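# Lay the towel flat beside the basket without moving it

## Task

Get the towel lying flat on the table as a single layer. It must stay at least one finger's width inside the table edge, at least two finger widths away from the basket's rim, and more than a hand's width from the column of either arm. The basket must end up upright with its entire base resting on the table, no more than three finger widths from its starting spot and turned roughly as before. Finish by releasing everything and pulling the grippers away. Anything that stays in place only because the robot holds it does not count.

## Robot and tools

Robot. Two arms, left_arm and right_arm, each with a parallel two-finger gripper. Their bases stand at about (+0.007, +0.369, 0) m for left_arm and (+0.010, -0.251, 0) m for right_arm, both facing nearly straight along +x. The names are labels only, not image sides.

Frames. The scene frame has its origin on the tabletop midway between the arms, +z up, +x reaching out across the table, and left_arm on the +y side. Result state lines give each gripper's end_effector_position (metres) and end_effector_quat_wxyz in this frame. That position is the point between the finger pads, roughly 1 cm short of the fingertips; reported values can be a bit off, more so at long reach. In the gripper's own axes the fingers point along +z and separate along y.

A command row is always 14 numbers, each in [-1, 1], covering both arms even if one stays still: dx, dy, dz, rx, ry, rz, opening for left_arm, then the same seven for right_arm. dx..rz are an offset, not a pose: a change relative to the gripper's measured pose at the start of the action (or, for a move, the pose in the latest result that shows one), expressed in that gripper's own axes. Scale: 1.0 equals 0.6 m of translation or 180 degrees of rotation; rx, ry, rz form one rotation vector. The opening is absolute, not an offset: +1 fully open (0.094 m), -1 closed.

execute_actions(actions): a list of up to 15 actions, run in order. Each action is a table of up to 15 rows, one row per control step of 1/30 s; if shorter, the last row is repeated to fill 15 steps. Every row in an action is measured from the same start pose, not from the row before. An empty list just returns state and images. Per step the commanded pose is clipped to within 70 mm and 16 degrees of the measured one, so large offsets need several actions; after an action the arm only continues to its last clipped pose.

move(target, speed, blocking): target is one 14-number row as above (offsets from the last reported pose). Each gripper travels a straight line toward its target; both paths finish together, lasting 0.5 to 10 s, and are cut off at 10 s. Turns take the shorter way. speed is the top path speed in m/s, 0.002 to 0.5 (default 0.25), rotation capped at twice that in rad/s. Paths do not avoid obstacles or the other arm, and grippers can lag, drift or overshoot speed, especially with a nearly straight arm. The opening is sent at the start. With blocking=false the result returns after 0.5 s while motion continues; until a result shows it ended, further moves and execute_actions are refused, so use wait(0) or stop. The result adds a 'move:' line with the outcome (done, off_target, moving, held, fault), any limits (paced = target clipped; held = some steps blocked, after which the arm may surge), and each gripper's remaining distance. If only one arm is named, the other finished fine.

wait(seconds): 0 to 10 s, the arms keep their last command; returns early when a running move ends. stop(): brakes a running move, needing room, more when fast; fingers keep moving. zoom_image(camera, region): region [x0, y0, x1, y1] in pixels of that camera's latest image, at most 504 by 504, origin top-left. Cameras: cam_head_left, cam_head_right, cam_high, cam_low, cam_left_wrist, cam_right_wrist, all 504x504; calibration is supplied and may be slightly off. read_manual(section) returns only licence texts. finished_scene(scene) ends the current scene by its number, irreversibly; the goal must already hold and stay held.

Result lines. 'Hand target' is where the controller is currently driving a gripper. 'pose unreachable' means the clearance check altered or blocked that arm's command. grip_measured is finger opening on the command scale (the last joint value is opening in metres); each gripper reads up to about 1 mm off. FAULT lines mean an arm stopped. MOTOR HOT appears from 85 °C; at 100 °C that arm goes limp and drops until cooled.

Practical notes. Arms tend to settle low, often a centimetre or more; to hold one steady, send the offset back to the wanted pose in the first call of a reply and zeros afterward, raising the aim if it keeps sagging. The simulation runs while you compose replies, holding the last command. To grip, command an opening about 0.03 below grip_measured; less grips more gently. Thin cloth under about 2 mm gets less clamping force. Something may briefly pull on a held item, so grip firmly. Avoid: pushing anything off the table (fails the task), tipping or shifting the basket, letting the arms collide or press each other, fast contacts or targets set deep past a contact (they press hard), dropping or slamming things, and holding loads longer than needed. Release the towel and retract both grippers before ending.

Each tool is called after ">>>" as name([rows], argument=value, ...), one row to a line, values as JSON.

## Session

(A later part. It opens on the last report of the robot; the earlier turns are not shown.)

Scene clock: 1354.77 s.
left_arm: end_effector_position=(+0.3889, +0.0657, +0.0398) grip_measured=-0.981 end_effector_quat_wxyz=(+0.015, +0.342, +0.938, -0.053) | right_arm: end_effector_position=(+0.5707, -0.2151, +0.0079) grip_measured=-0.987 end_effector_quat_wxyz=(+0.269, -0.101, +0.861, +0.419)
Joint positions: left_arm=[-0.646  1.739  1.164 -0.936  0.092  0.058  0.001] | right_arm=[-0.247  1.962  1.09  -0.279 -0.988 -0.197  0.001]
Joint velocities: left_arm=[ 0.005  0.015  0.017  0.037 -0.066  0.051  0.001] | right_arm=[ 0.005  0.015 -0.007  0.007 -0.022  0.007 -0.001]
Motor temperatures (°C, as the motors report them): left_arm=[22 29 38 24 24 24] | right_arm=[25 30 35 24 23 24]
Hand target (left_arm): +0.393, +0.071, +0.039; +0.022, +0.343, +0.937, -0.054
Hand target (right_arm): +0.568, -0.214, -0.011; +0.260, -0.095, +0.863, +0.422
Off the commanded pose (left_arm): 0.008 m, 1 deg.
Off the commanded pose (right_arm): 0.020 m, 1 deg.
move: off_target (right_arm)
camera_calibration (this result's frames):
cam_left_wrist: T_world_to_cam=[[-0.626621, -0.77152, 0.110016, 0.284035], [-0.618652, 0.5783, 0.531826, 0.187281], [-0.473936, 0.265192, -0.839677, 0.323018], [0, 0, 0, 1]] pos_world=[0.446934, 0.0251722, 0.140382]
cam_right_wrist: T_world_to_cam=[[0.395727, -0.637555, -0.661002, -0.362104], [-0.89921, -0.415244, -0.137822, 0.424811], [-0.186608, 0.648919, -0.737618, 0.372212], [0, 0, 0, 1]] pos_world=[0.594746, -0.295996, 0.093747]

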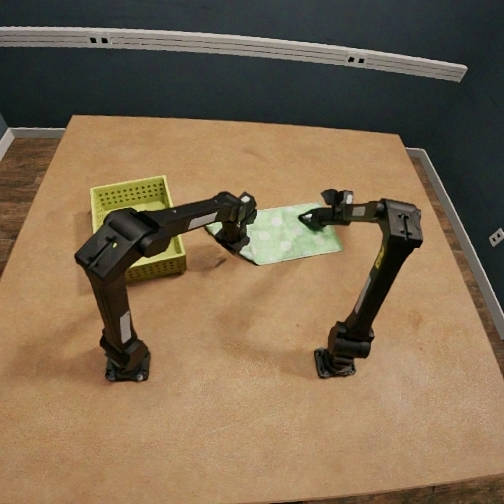

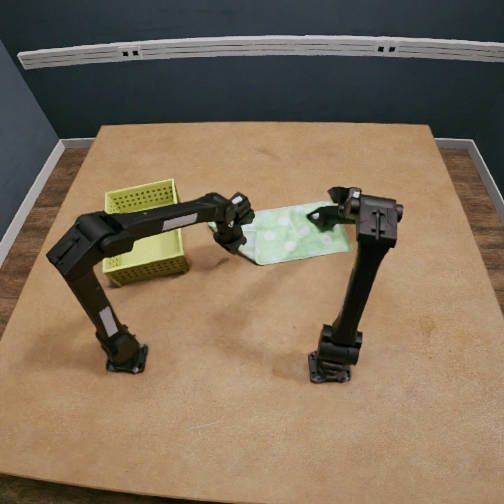

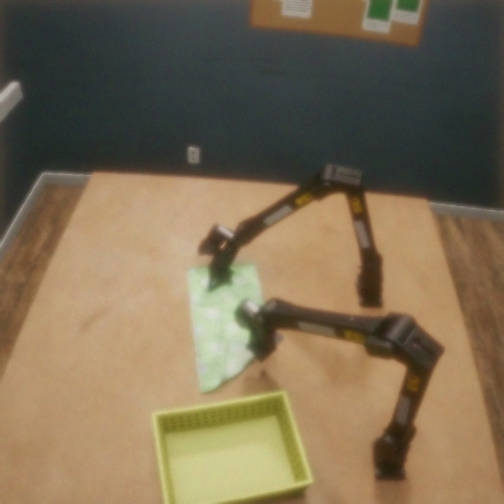

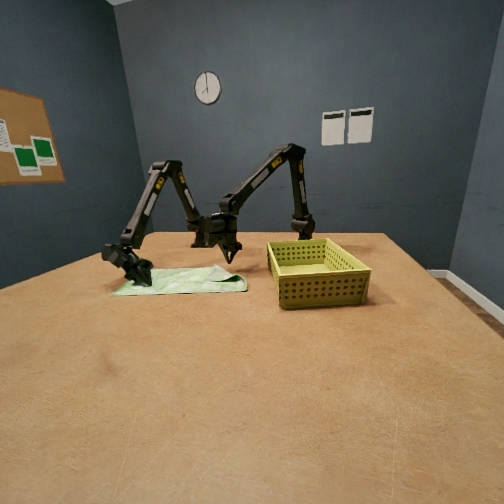

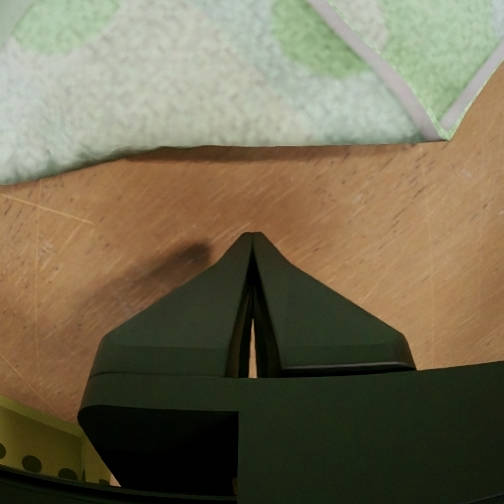

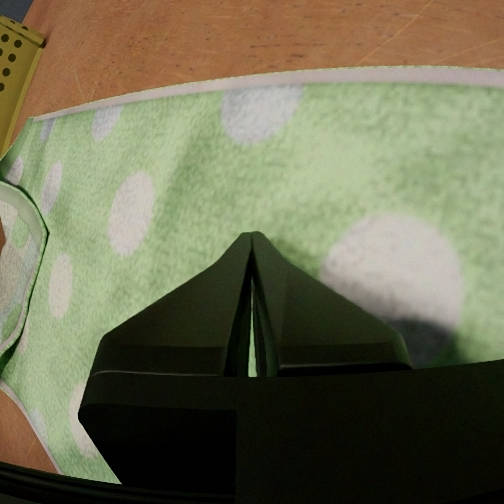

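>>> move(target=[-0.25,0.0,-0.02,0,0,0,-1, 0.015,-0.023,0.018,0,0,0,-1], speed=0.1)

>>> move(target=[0,0,0.065,0,0,0,-1, 0.015,-0.023,0.018,0,0,0,-1], speed=0.06)

Scene clock: 1361.57 s.
left_arm: end_effector_position=(+0.4995, -0.0165, +0.0619) grip_measured=-0.981 end_effector_quat_wxyz=(+0.016, +0.342, +0.938, -0.053) | right_arm: end_effector_position=(+0.5741, -0.2157, +0.0083) grip_measured=-0.987 end_effector_quat_wxyz=(+0.279, -0.106, +0.859, +0.417)
Joint positions: left_arm=[-0.646  2.034  1.681 -1.156  0.092  0.058  0.001] | right_arm=[-0.247  1.965  1.09  -0.255 -0.988 -0.197  0.001]
Joint velocities: left_arm=[-0.005 -0.024  0.007 -0.027 -0.051 -0.037  0.   ] | right_arm=[-0.024  0.005 -0.002 -0.002  0.051  0.037  0.   ]
Motor temperatures (°C, as the motors report them): left_arm=[22 29 38 24 24 24] | right_arm=[25 30 35 24 23 24]
Hand target (left_arm): +0.505, -0.028, +0.060; +0.016, +0.342, +0.938, -0.053
Hand target (right_arm): +0.572, -0.215, -0.011; +0.269, -0.101, +0.861, +0.419
Off the commanded pose (left_arm): 0.013 m, 0 deg.
Off the commanded pose (right_arm): 0.020 m, 1 deg.
move: off_target (left_arm, right_arm)
camera_calibration (this result's frames):
cam_left_wrist: T_world_to_cam=[[-0.626722, -0.771445, 0.109967, 0.287565], [-0.61914, 0.578662, 0.530863, 0.291886], [-0.473165, 0.264618, -0.840293, 0.415422], [0, 0, 0, 1]] pos_world=[0.557505, -0.0569906, 0.162502]
cam_right_wrist: T_world_to_cam=[[0.410105, -0.640044, -0.649737, -0.372472], [-0.895946, -0.415958, -0.155756, 0.42578], [-0.170573, 0.646006, -0.744031, 0.36376], [0, 0, 0, 1]] pos_world=[0.596276, -0.296282, 0.0949575]

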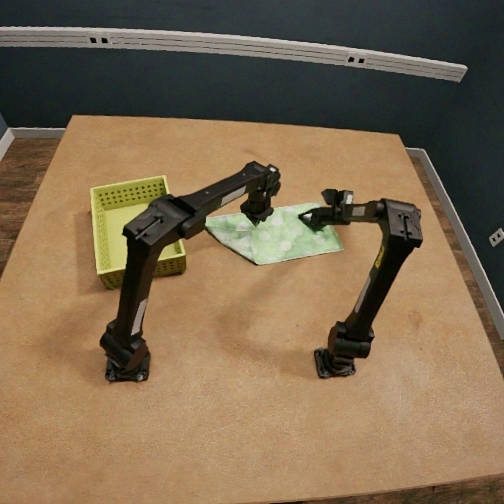

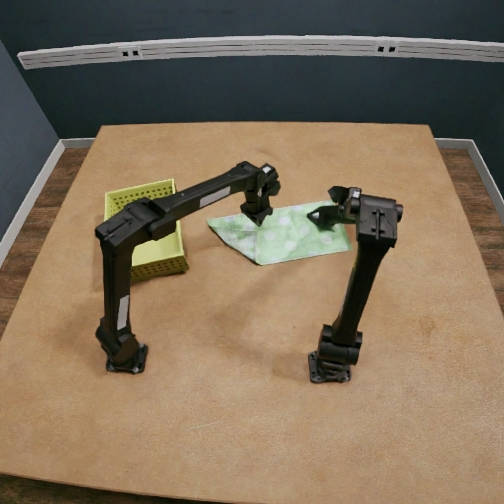

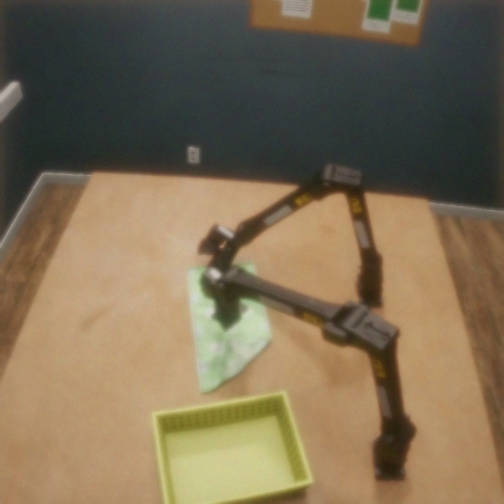

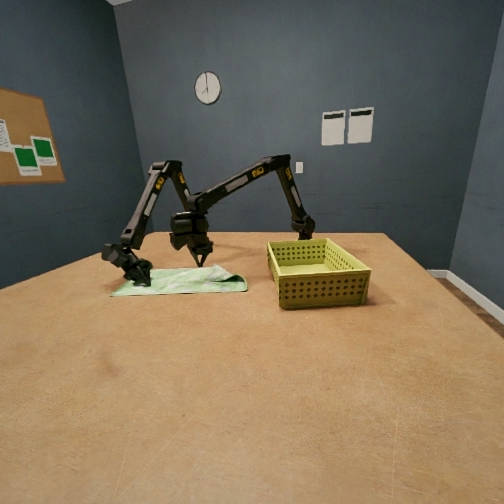

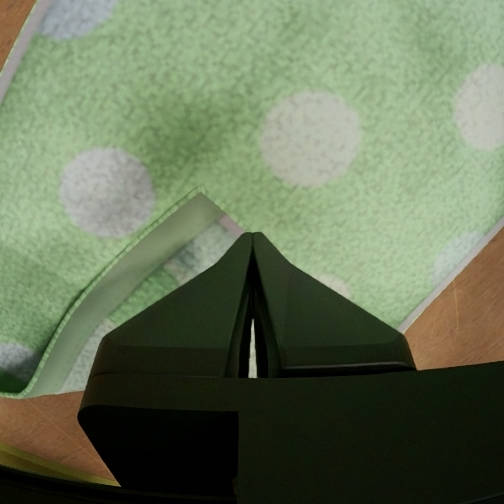

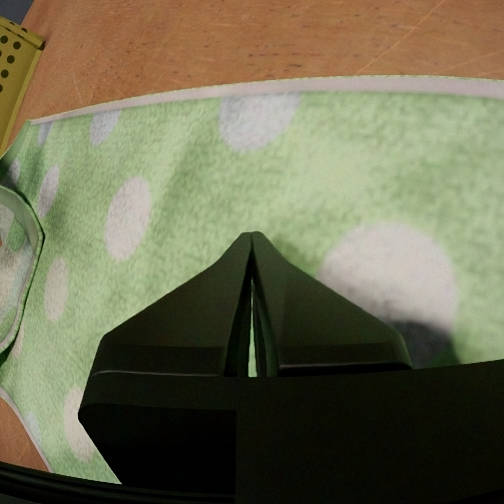

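Scene clock: 1362.67 s.
left_arm: end_effector_position=(+0.5030, -0.0191, +0.0454) grip_measured=-0.981 end_effector_quat_wxyz=(+0.028, +0.343, +0.937, -0.056) | right_arm: end_effector_position=(+0.5773, -0.2163, +0.0085) grip_measured=-0.987 end_effector_quat_wxyz=(+0.287, -0.111, +0.857, +0.414)
Joint positions: left_arm=[-0.646  2.047  1.654 -1.093  0.092  0.058  0.001] | right_arm=[-0.247  1.968  1.09  -0.231 -0.988 -0.197  0.001]
Joint velocities: left_arm=[-0.005  0.005 -0.012  0.002 -0.022 -0.022 -0.   ] | right_arm=[-0.005 -0.015  0.002  0.007 -0.037  0.037 -0.001]
Motor temperatures (°C, as the motors report them): left_arm=[22 29 38 24 24 24] | right_arm=[25 30 35 24 23 24]
Hand target (left_arm): +0.498, -0.020, +0.024; +0.016, +0.342, +0.938, -0.053
Hand target (right_arm): +0.576, -0.216, -0.011; +0.278, -0.106, +0.859, +0.416
Off the commanded pose (left_arm): 0.023 m, 1 deg.
Off the commanded pose (right_arm): 0.020 m, 1 deg.
move: off_target (left_arm, right_arm)
camera_calibration (this result's frames):
cam_left_wrist: T_world_to_cam=[[-0.628866, -0.769851, 0.108886, 0.290721], [-0.629341, 0.586242, 0.510147, 0.310515], [-0.456571, 0.252288, -0.853167, 0.395934], [0, 0, 0, 1]] pos_world=[0.559017, -0.058114, 0.147733]
cam_right_wrist: T_world_to_cam=[[0.42337, -0.642631, -0.638579, -0.382401], [-0.892566, -0.416617, -0.1725, 0.426472], [-0.155189, 0.643005, -0.749974, 0.355351], [0, 0, 0, 1]] pos_world=[0.597698, -0.29656, 0.0958769]

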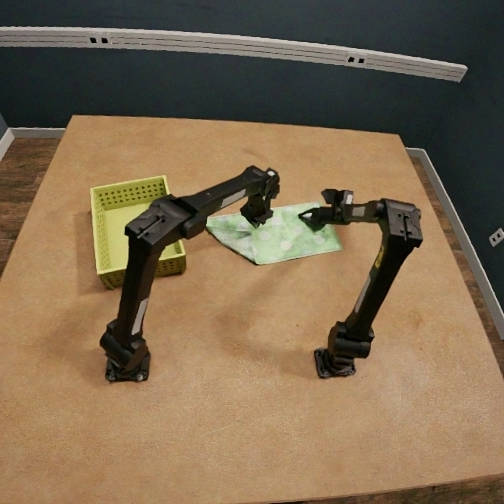

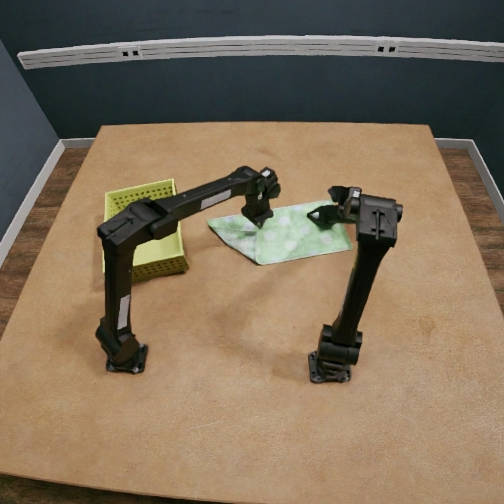

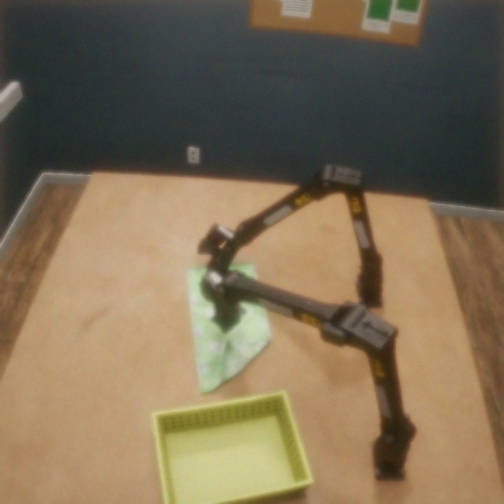

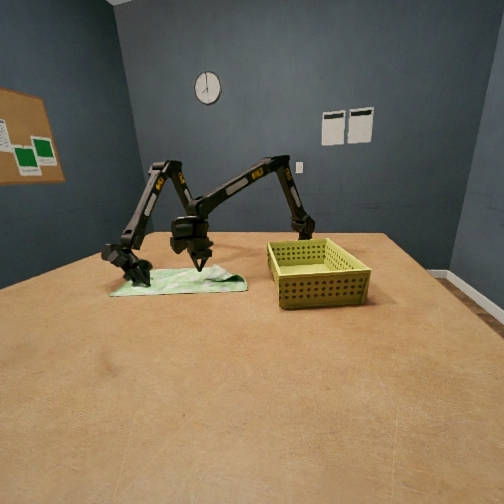

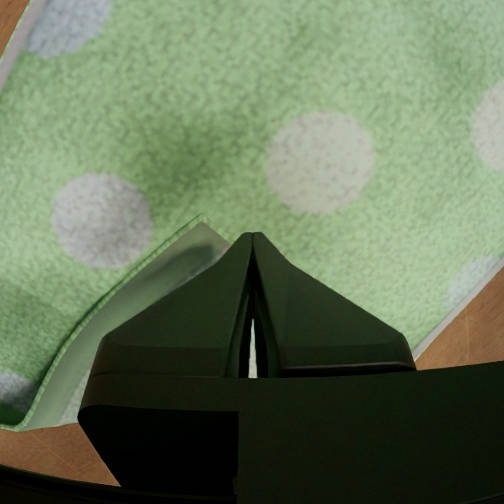

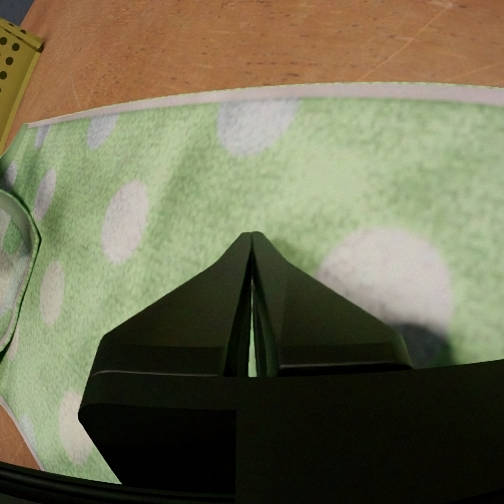

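>>> move(target=[-0.04,-0.02,0.08,0,0,0,-1, 0,0,0,0,0,0,-1], speed=0.05)

Scene clock: 1366.63 s.
left_arm: end_effector_position=(+0.5065, -0.0325, +0.0093) grip_measured=-0.981 end_effector_quat_wxyz=(+0.020, +0.344, +0.937, -0.054) | right_arm: end_effector_position=(+0.5774, -0.2164, +0.0089) grip_measured=-0.987 end_effector_quat_wxyz=(+0.288, -0.111, +0.857, +0.414)
Joint positions: left_arm=[-0.659  2.123  1.68  -1.058  0.091  0.047  0.001] | right_arm=[-0.247  1.967  1.09  -0.231 -0.988 -0.197  0.001]
Joint velocities: left_arm=[ 0.005  0.015 -0.007  0.022  0.022  0.022  0.001] | right_arm=[-0.015  0.005 -0.007 -0.007 -0.037 -0.037 -0.001]
Motor temperatures (°C, as the motors report them): left_arm=[22 30 38 24 24 24] | right_arm=[25 30 35 24 23 24]
Hand target (left_arm): +0.513, -0.049, +0.001; +0.028, +0.343, +0.937, -0.056
Hand target (right_arm): +0.577, -0.216, +0.009; +0.287, -0.111, +0.857, +0.414
Off the commanded pose (left_arm): 0.020 m, 1 deg.
Off the commanded pose (right_arm): 0.000 m, 0 deg.
move: off_target (left_arm)
camera_calibration (this result's frames):
cam_left_wrist: T_world_to_cam=[[-0.629539, -0.769145, 0.109983, 0.286831], [-0.621043, 0.583195, 0.52363, 0.334563], [-0.466889, 0.261341, -0.844817, 0.37551], [0, 0, 0, 1]] pos_world=[0.563672, -0.0726372, 0.110503]
cam_right_wrist: T_world_to_cam=[[0.423848, -0.642724, -0.638168, -0.382494], [-0.892436, -0.416643, -0.173107, 0.426541], [-0.154628, 0.642896, -0.750183, 0.355333], [0, 0, 0, 1]] pos_world=[0.597724, -0.296565, 0.0963068]

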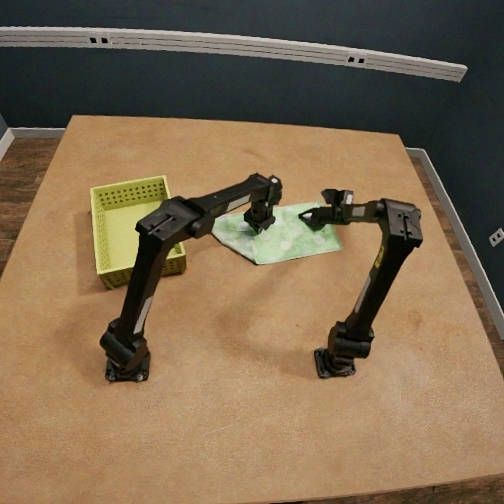

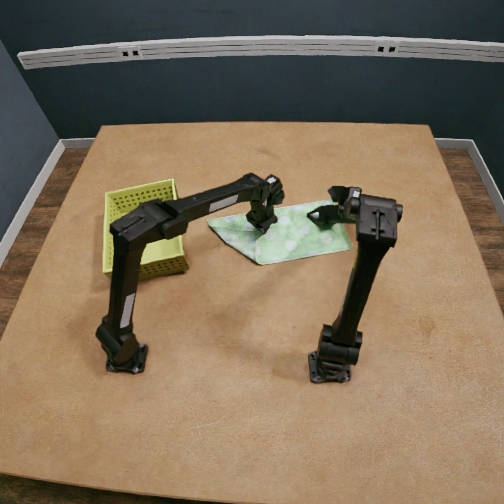

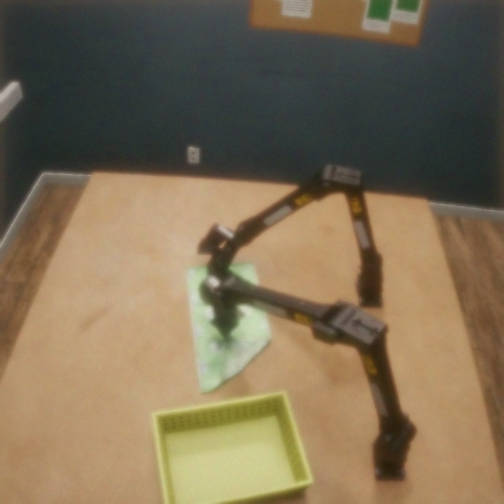

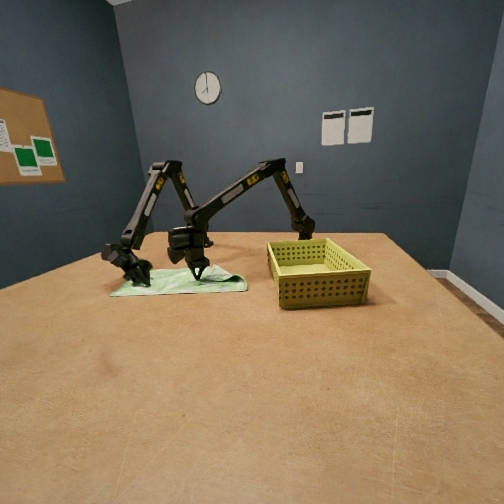

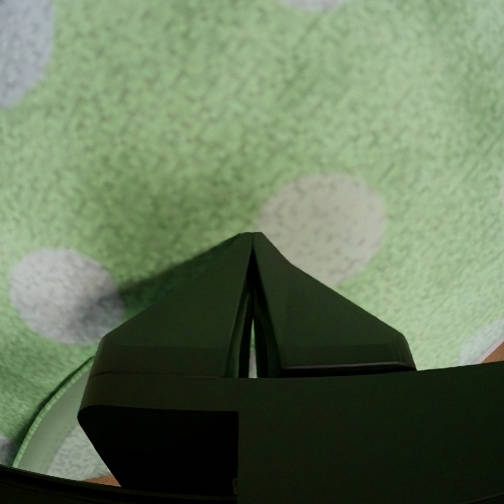

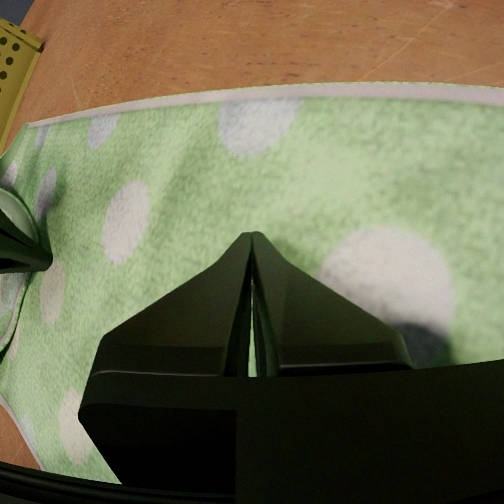

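Touching. Sweep slightly raised, re-pin right.

>>> move(target=[0.27,0.03,-0.012,0,0,0,-1, 0.015,-0.023,0.018,0,0,0,-1], speed=0.06)

>>> move(target=[0,0,-0.12,0,0,0,-1, 0,0,0,0,0,0,-1], speed=0.1)

Scene clock: 1372.77 s.
left_arm: end_effector_position=(+0.3921, +0.0774, +0.0083) grip_measured=-0.981 end_effector_quat_wxyz=(+0.022, +0.343, +0.938, -0.054) | right_arm: end_effector_position=(+0.5805, -0.2170, +0.0089) grip_measured=-0.987 end_effector_quat_wxyz=(+0.296, -0.116, +0.855, +0.411)
Joint positions: left_arm=[-0.622  1.773  1.11  -0.837  0.093  0.082  0.001] | right_arm=[-0.247  1.971  1.09  -0.206 -0.988 -0.197  0.001]
Joint velocities: left_arm=[ 0.005 -0.005  0.002 -0.027 -0.037 -0.081 -0.001] | right_arm=[ 0.005  0.015  0.022 -0.002  0.007 -0.037 -0.   ]
Motor temperatures (°C, as the motors report them): left_arm=[22 30 38 24 24 24] | right_arm=[25 30 35 24 23 24]
Hand target (left_arm): +0.393, +0.086, +0.004; +0.020, +0.343, +0.937, -0.054
Hand target (right_arm): +0.580, -0.216, -0.010; +0.287, -0.111, +0.857, +0.414
Off the commanded pose (left_arm): 0.010 m, 0 deg.
Off the commanded pose (right_arm): 0.020 m, 1 deg.
move: off_target (right_arm)
camera_calibration (this result's frames):
cam_left_wrist: T_world_to_cam=[[-0.628354, -0.770227, 0.109184, 0.299171], [-0.623961, 0.582823, 0.520567, 0.201165], [-0.464589, 0.258974, -0.846811, 0.291863], [0, 0, 0, 1]] pos_world=[0.449102, 0.0376011, 0.109769]
cam_right_wrist: T_world_to_cam=[[0.436638, -0.645218, -0.626929, -0.392265], [-0.888771, -0.417357, -0.189471, 0.426948], [-0.139404, 0.639927, -0.755685, 0.346795], [0, 0, 0, 1]] pos_world=[0.599081, -0.296829, 0.0970395]

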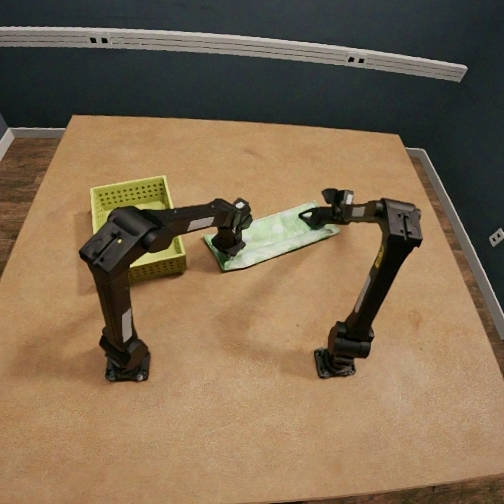

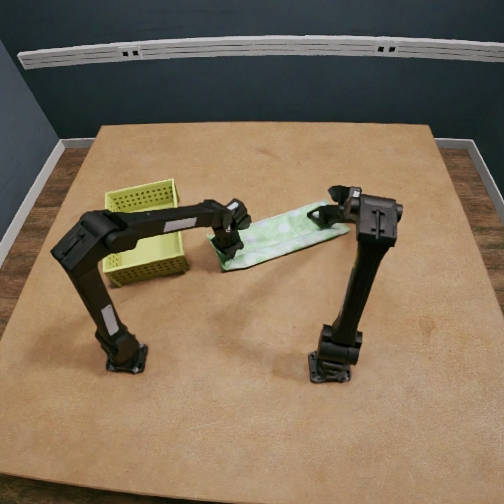

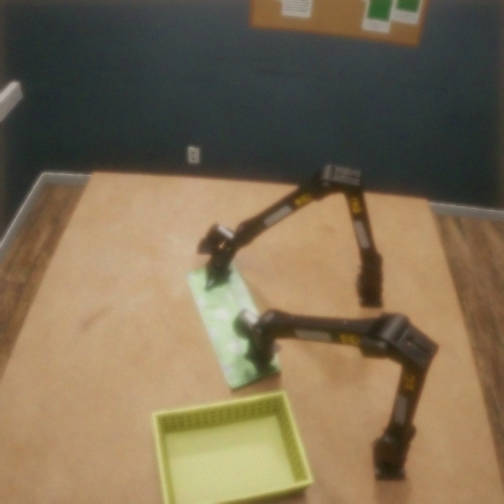

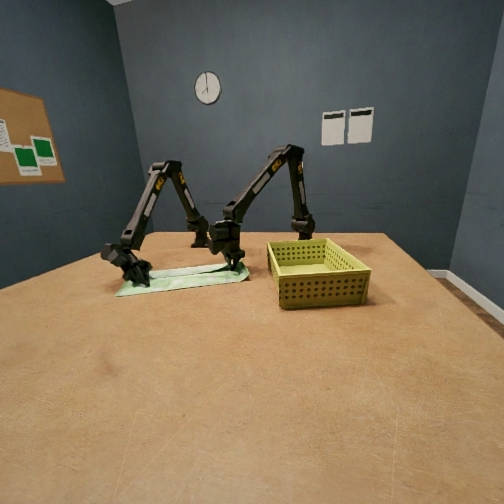

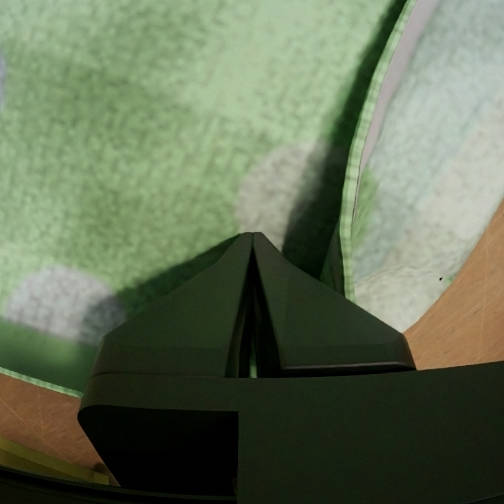

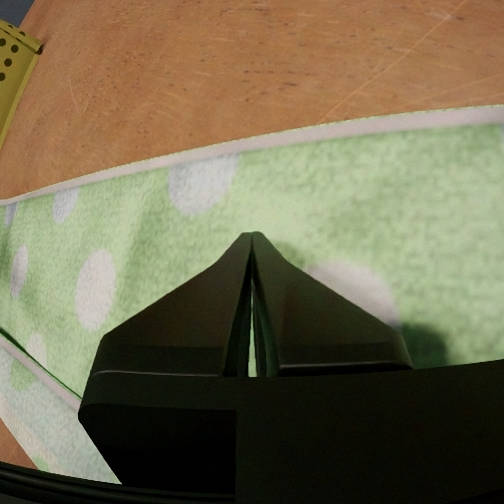

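Scene clock: 1373.90 s.
left_arm: end_effector_position=(+0.3768, +0.0885, +0.0651) grip_measured=-0.981 end_effector_quat_wxyz=(+0.009, +0.342, +0.938, -0.051) | right_arm: end_effector_position=(+0.5806, -0.2170, +0.0093) grip_measured=-0.987 end_effector_quat_wxyz=(+0.296, -0.116, +0.855, +0.411)
Joint positions: left_arm=[-0.621  1.659  1.133 -1.002  0.093  0.082  0.001] | right_arm=[-0.247  1.97   1.09  -0.206 -0.988 -0.197  0.001]
Joint velocities: left_arm=[-0.015  0.005  0.002  0.012  0.051  0.051  0.001] | right_arm=[ 0.015 -0.015 -0.002  0.002  0.037  0.066 -0.   ]
Motor temperatures (°C, as the motors report them): left_arm=[22 30 38 24 24 24] | right_arm=[25 30 35 24 23 24]
Hand target (left_arm): +0.392, +0.086, +0.079; +0.022, +0.343, +0.938, -0.054
Hand target (right_arm): +0.581, -0.217, +0.009; +0.296, -0.116, +0.855, +0.411
Off the commanded pose (left_arm): 0.021 m, 2 deg.
Off the commanded pose (right_arm): 0.000 m, 0 deg.
move: off_target (left_arm)
camera_calibration (this result's frames):
cam_left_wrist: T_world_to_cam=[[-0.62559, -0.772211, 0.111032, 0.290859], [-0.612243, 0.574157, 0.543601, 0.150445], [-0.483524, 0.272093, -0.831967, 0.33498], [0, 0, 0, 1]] pos_world=[0.436038, 0.0470796, 0.164616]
cam_right_wrist: T_world_to_cam=[[0.437107, -0.64531, -0.626508, -0.392358], [-0.888629, -0.417385, -0.190075, 0.427016], [-0.138838, 0.639816, -0.755883, 0.346774], [0, 0, 0, 1]] pos_world=[0.599106, -0.296834, 0.0974705]

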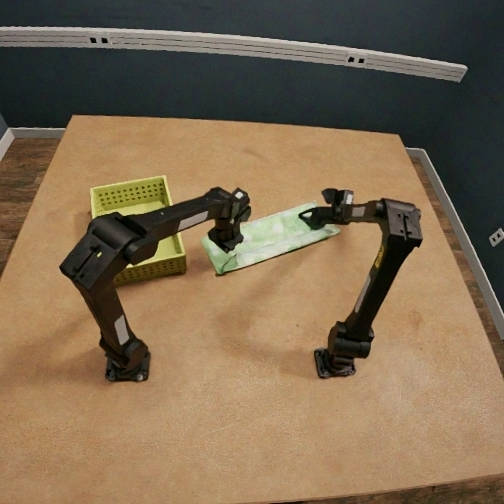

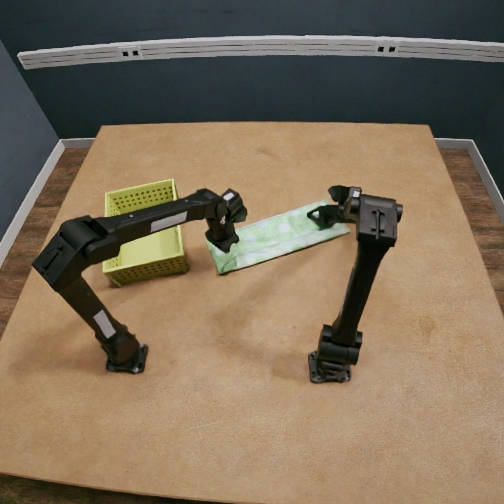

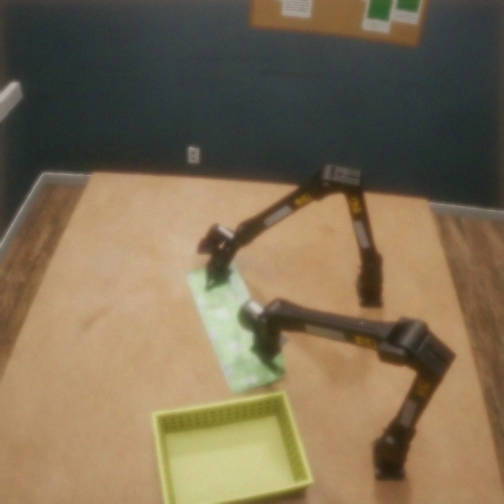

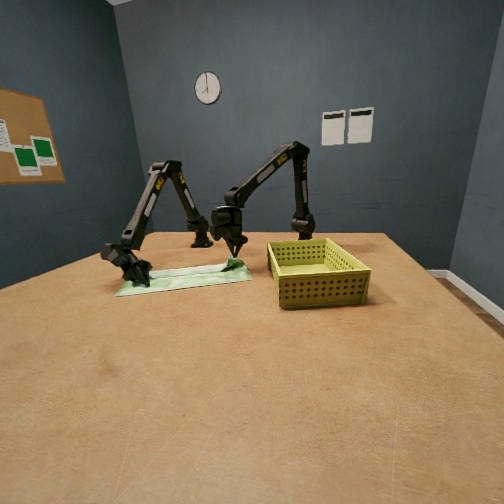

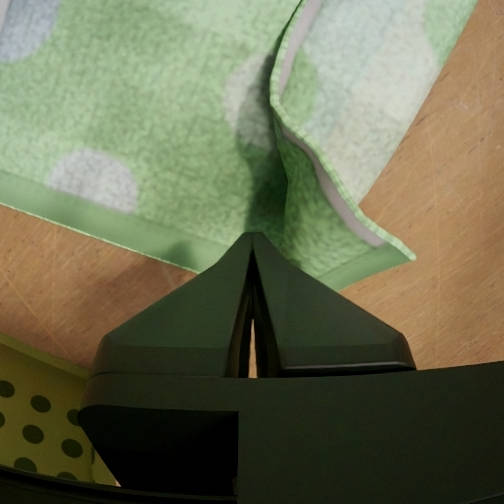

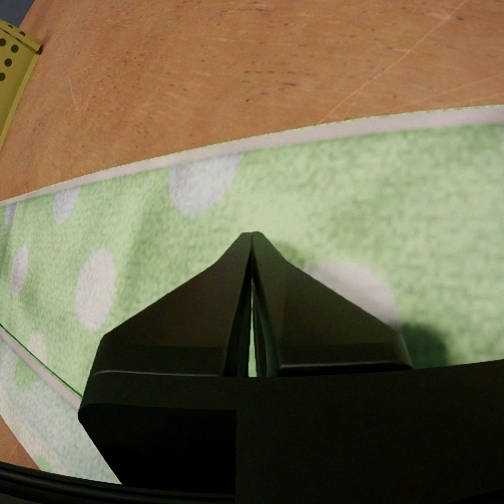

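>>> move(target=[0.007,-0.093,-0.04,0,0,0,0.0, 0,0,0,0,0,0,-1], speed=0.08)

>>> move(target=[0,0,0.06,0,0,0,0.0, 0,0,0,0,0,0,-1], speed=0.05)

Scene clock: 1385.00 s.
left_arm: end_effector_position=(+0.3387, +0.0563, +0.0856) grip_measured=-0.002 end_effector_quat_wxyz=(+0.005, +0.346, +0.937, -0.051) | right_arm: end_effector_position=(+0.5806, -0.2170, +0.0093) grip_measured=-0.987 end_effector_quat_wxyz=(+0.296, -0.116, +0.855, +0.411)
Joint positions: left_arm=[-0.728  1.611  1.133 -1.046  0.092 -0.016  0.047] | right_arm=[-0.247  1.97   1.09  -0.206 -0.988 -0.197  0.001]
Joint velocities: left_arm=[-0.005 -0.005 -0.002 -0.002 -0.095 -0.022 -0.001] | right_arm=[-0.005 -0.015 -0.017  0.002 -0.081  0.022 -0.001]
Motor temperatures (°C, as the motors report them): left_arm=[22 29 39 24 24 24] | right_arm=[25 30 35 24 23 24]
Hand target (left_arm): +0.339, +0.051, +0.094; +0.009, +0.342, +0.938, -0.051
Hand target (right_arm): +0.581, -0.217, +0.009; +0.296, -0.116, +0.855, +0.411
Off the commanded pose (left_arm): 0.010 m, 1 deg.
Off the commanded pose (right_arm): 0.000 m, 0 deg.
move: done
camera_calibration (this result's frames):
cam_left_wrist: T_world_to_cam=[[-0.631989, -0.76655, 0.113981, 0.241538], [-0.603539, 0.57909, 0.548084, 0.130786], [-0.486139, 0.277591, -0.828621, 0.342673], [0, 0, 0, 1]] pos_world=[0.39817, 0.0142905, 0.184734]
cam_right_wrist: T_world_to_cam=[[0.437107, -0.64531, -0.626508, -0.392358], [-0.888629, -0.417385, -0.190075, 0.427016], [-0.138838, 0.639816, -0.755883, 0.346774], [0, 0, 0, 1]] pos_world=[0.599106, -0.296834, 0.0974705]

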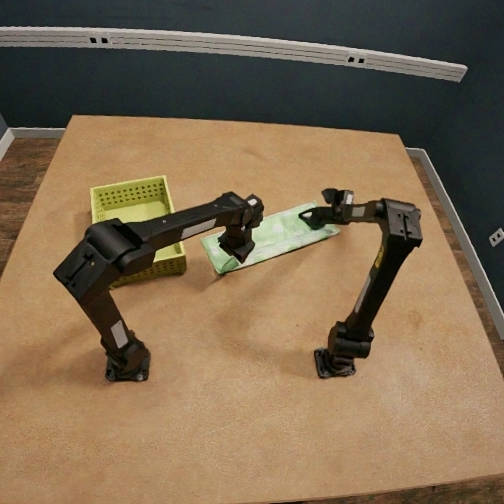

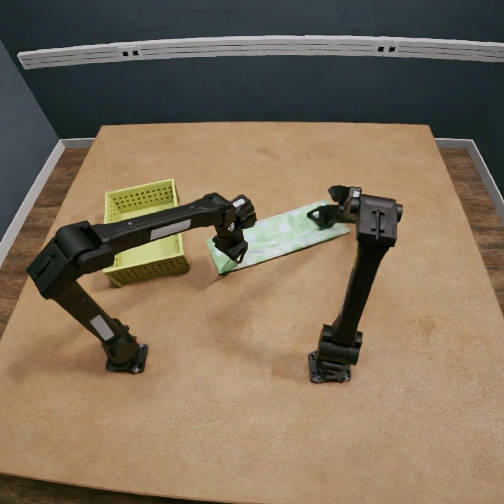

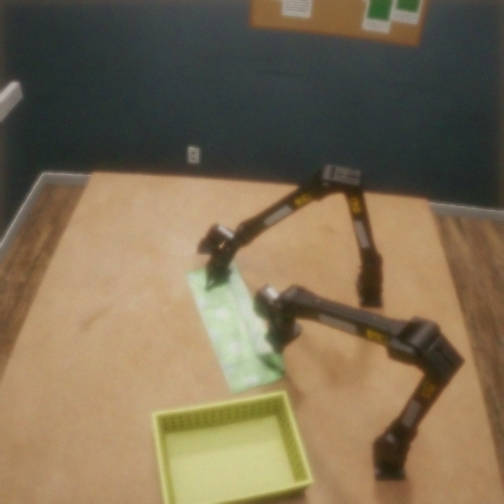

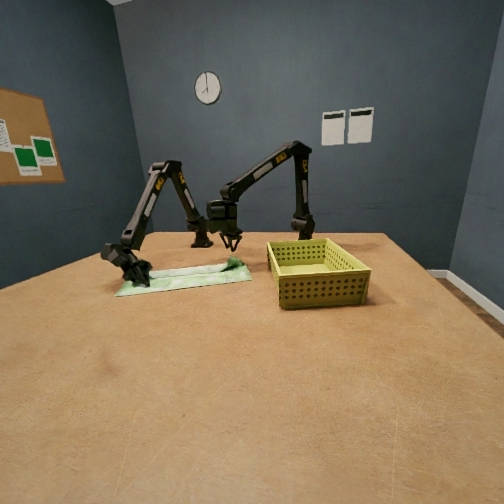

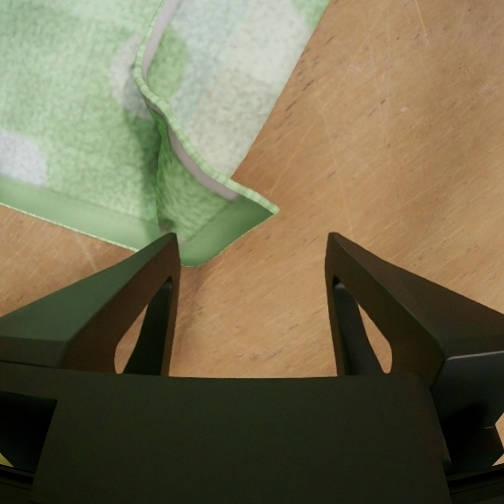

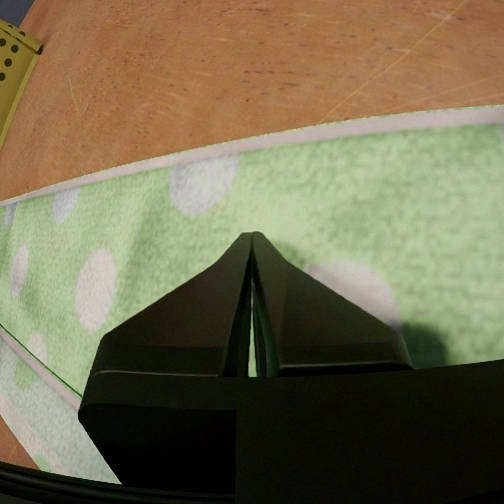

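Scene clock: 1386.07 s.
left_arm: end_effector_position=(+0.3408, +0.0545, +0.0619) grip_measured=-0.002 end_effector_quat_wxyz=(+0.012, +0.346, +0.936, -0.054) | right_arm: end_effector_position=(+0.5806, -0.2170, +0.0093) grip_measured=-0.987 end_effector_quat_wxyz=(+0.296, -0.116, +0.855, +0.411)
Joint positions: left_arm=[-0.728  1.641  1.1   -0.969  0.092 -0.016  0.047] | right_arm=[-0.247  1.97   1.09  -0.206 -0.988 -0.197  0.001]
Joint velocities: left_arm=[-0.005 -0.005  0.012  0.002  0.022 -0.007 -0.001] | right_arm=[-0.005 -0.015  0.002 -0.002 -0.037 -0.007 -0.   ]
Motor temperatures (°C, as the motors report them): left_arm=[22 29 39 24 24 24] | right_arm=[25 30 35 24 23 24]
Hand target (left_arm): +0.337, +0.053, +0.050; +0.005, +0.346, +0.937, -0.051
Hand target (right_arm): +0.581, -0.217, +0.009; +0.296, -0.116, +0.855, +0.411
Off the commanded pose (left_arm): 0.013 m, 1 deg.
Off the commanded pose (right_arm): 0.000 m, 0 deg.
move: off_target (left_arm)
camera_calibration (this result's frames):
cam_left_wrist: T_world_to_cam=[[-0.633167, -0.765514, 0.114406, 0.244474], [-0.609131, 0.584009, 0.536557, 0.148462], [-0.477556, 0.270041, -0.836073, 0.322472], [0, 0, 0, 1]] pos_world=[0.399224, 0.0133636, 0.161982]
cam_right_wrist: T_world_to_cam=[[0.437107, -0.64531, -0.626508, -0.392358], [-0.888629, -0.417385, -0.190075, 0.427016], [-0.138838, 0.639816, -0.755883, 0.346774], [0, 0, 0, 1]] pos_world=[0.599106, -0.296834, 0.0974705]

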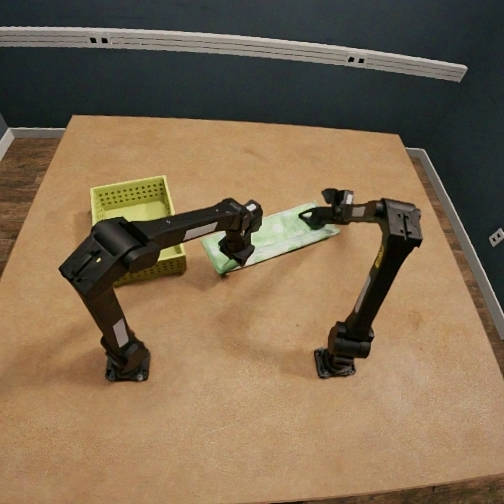

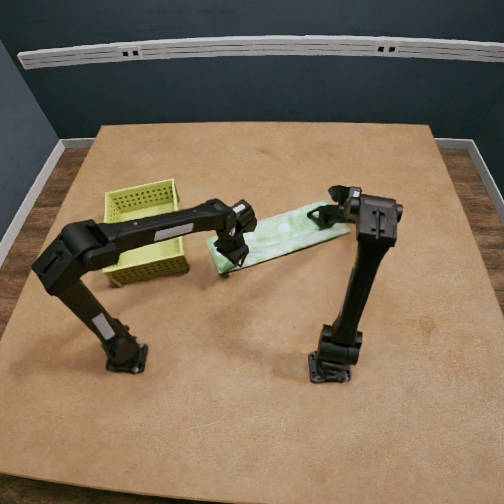

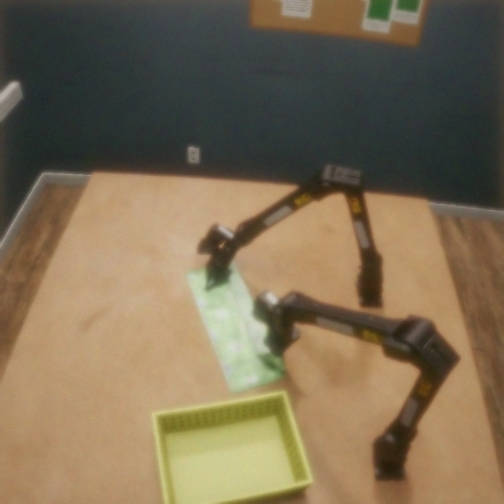

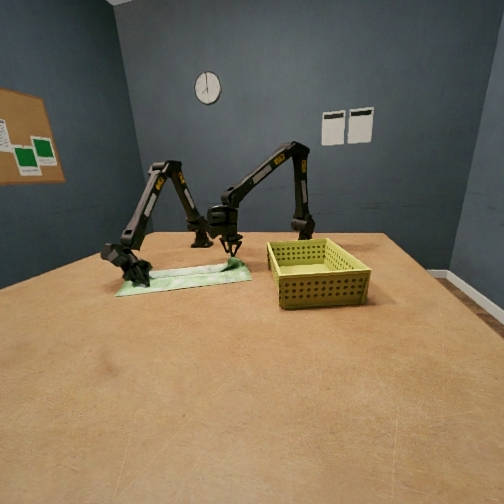

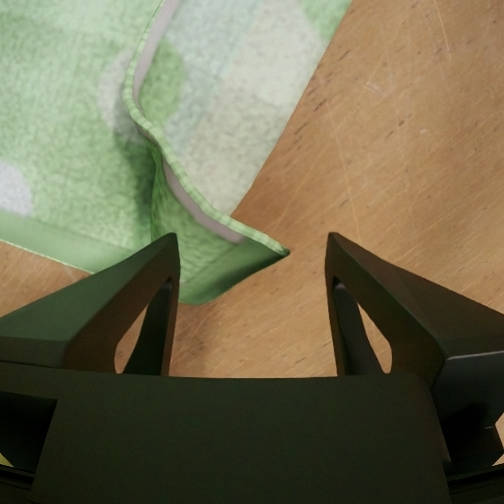

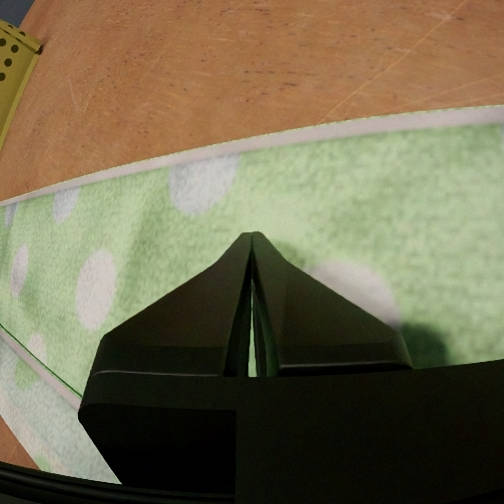

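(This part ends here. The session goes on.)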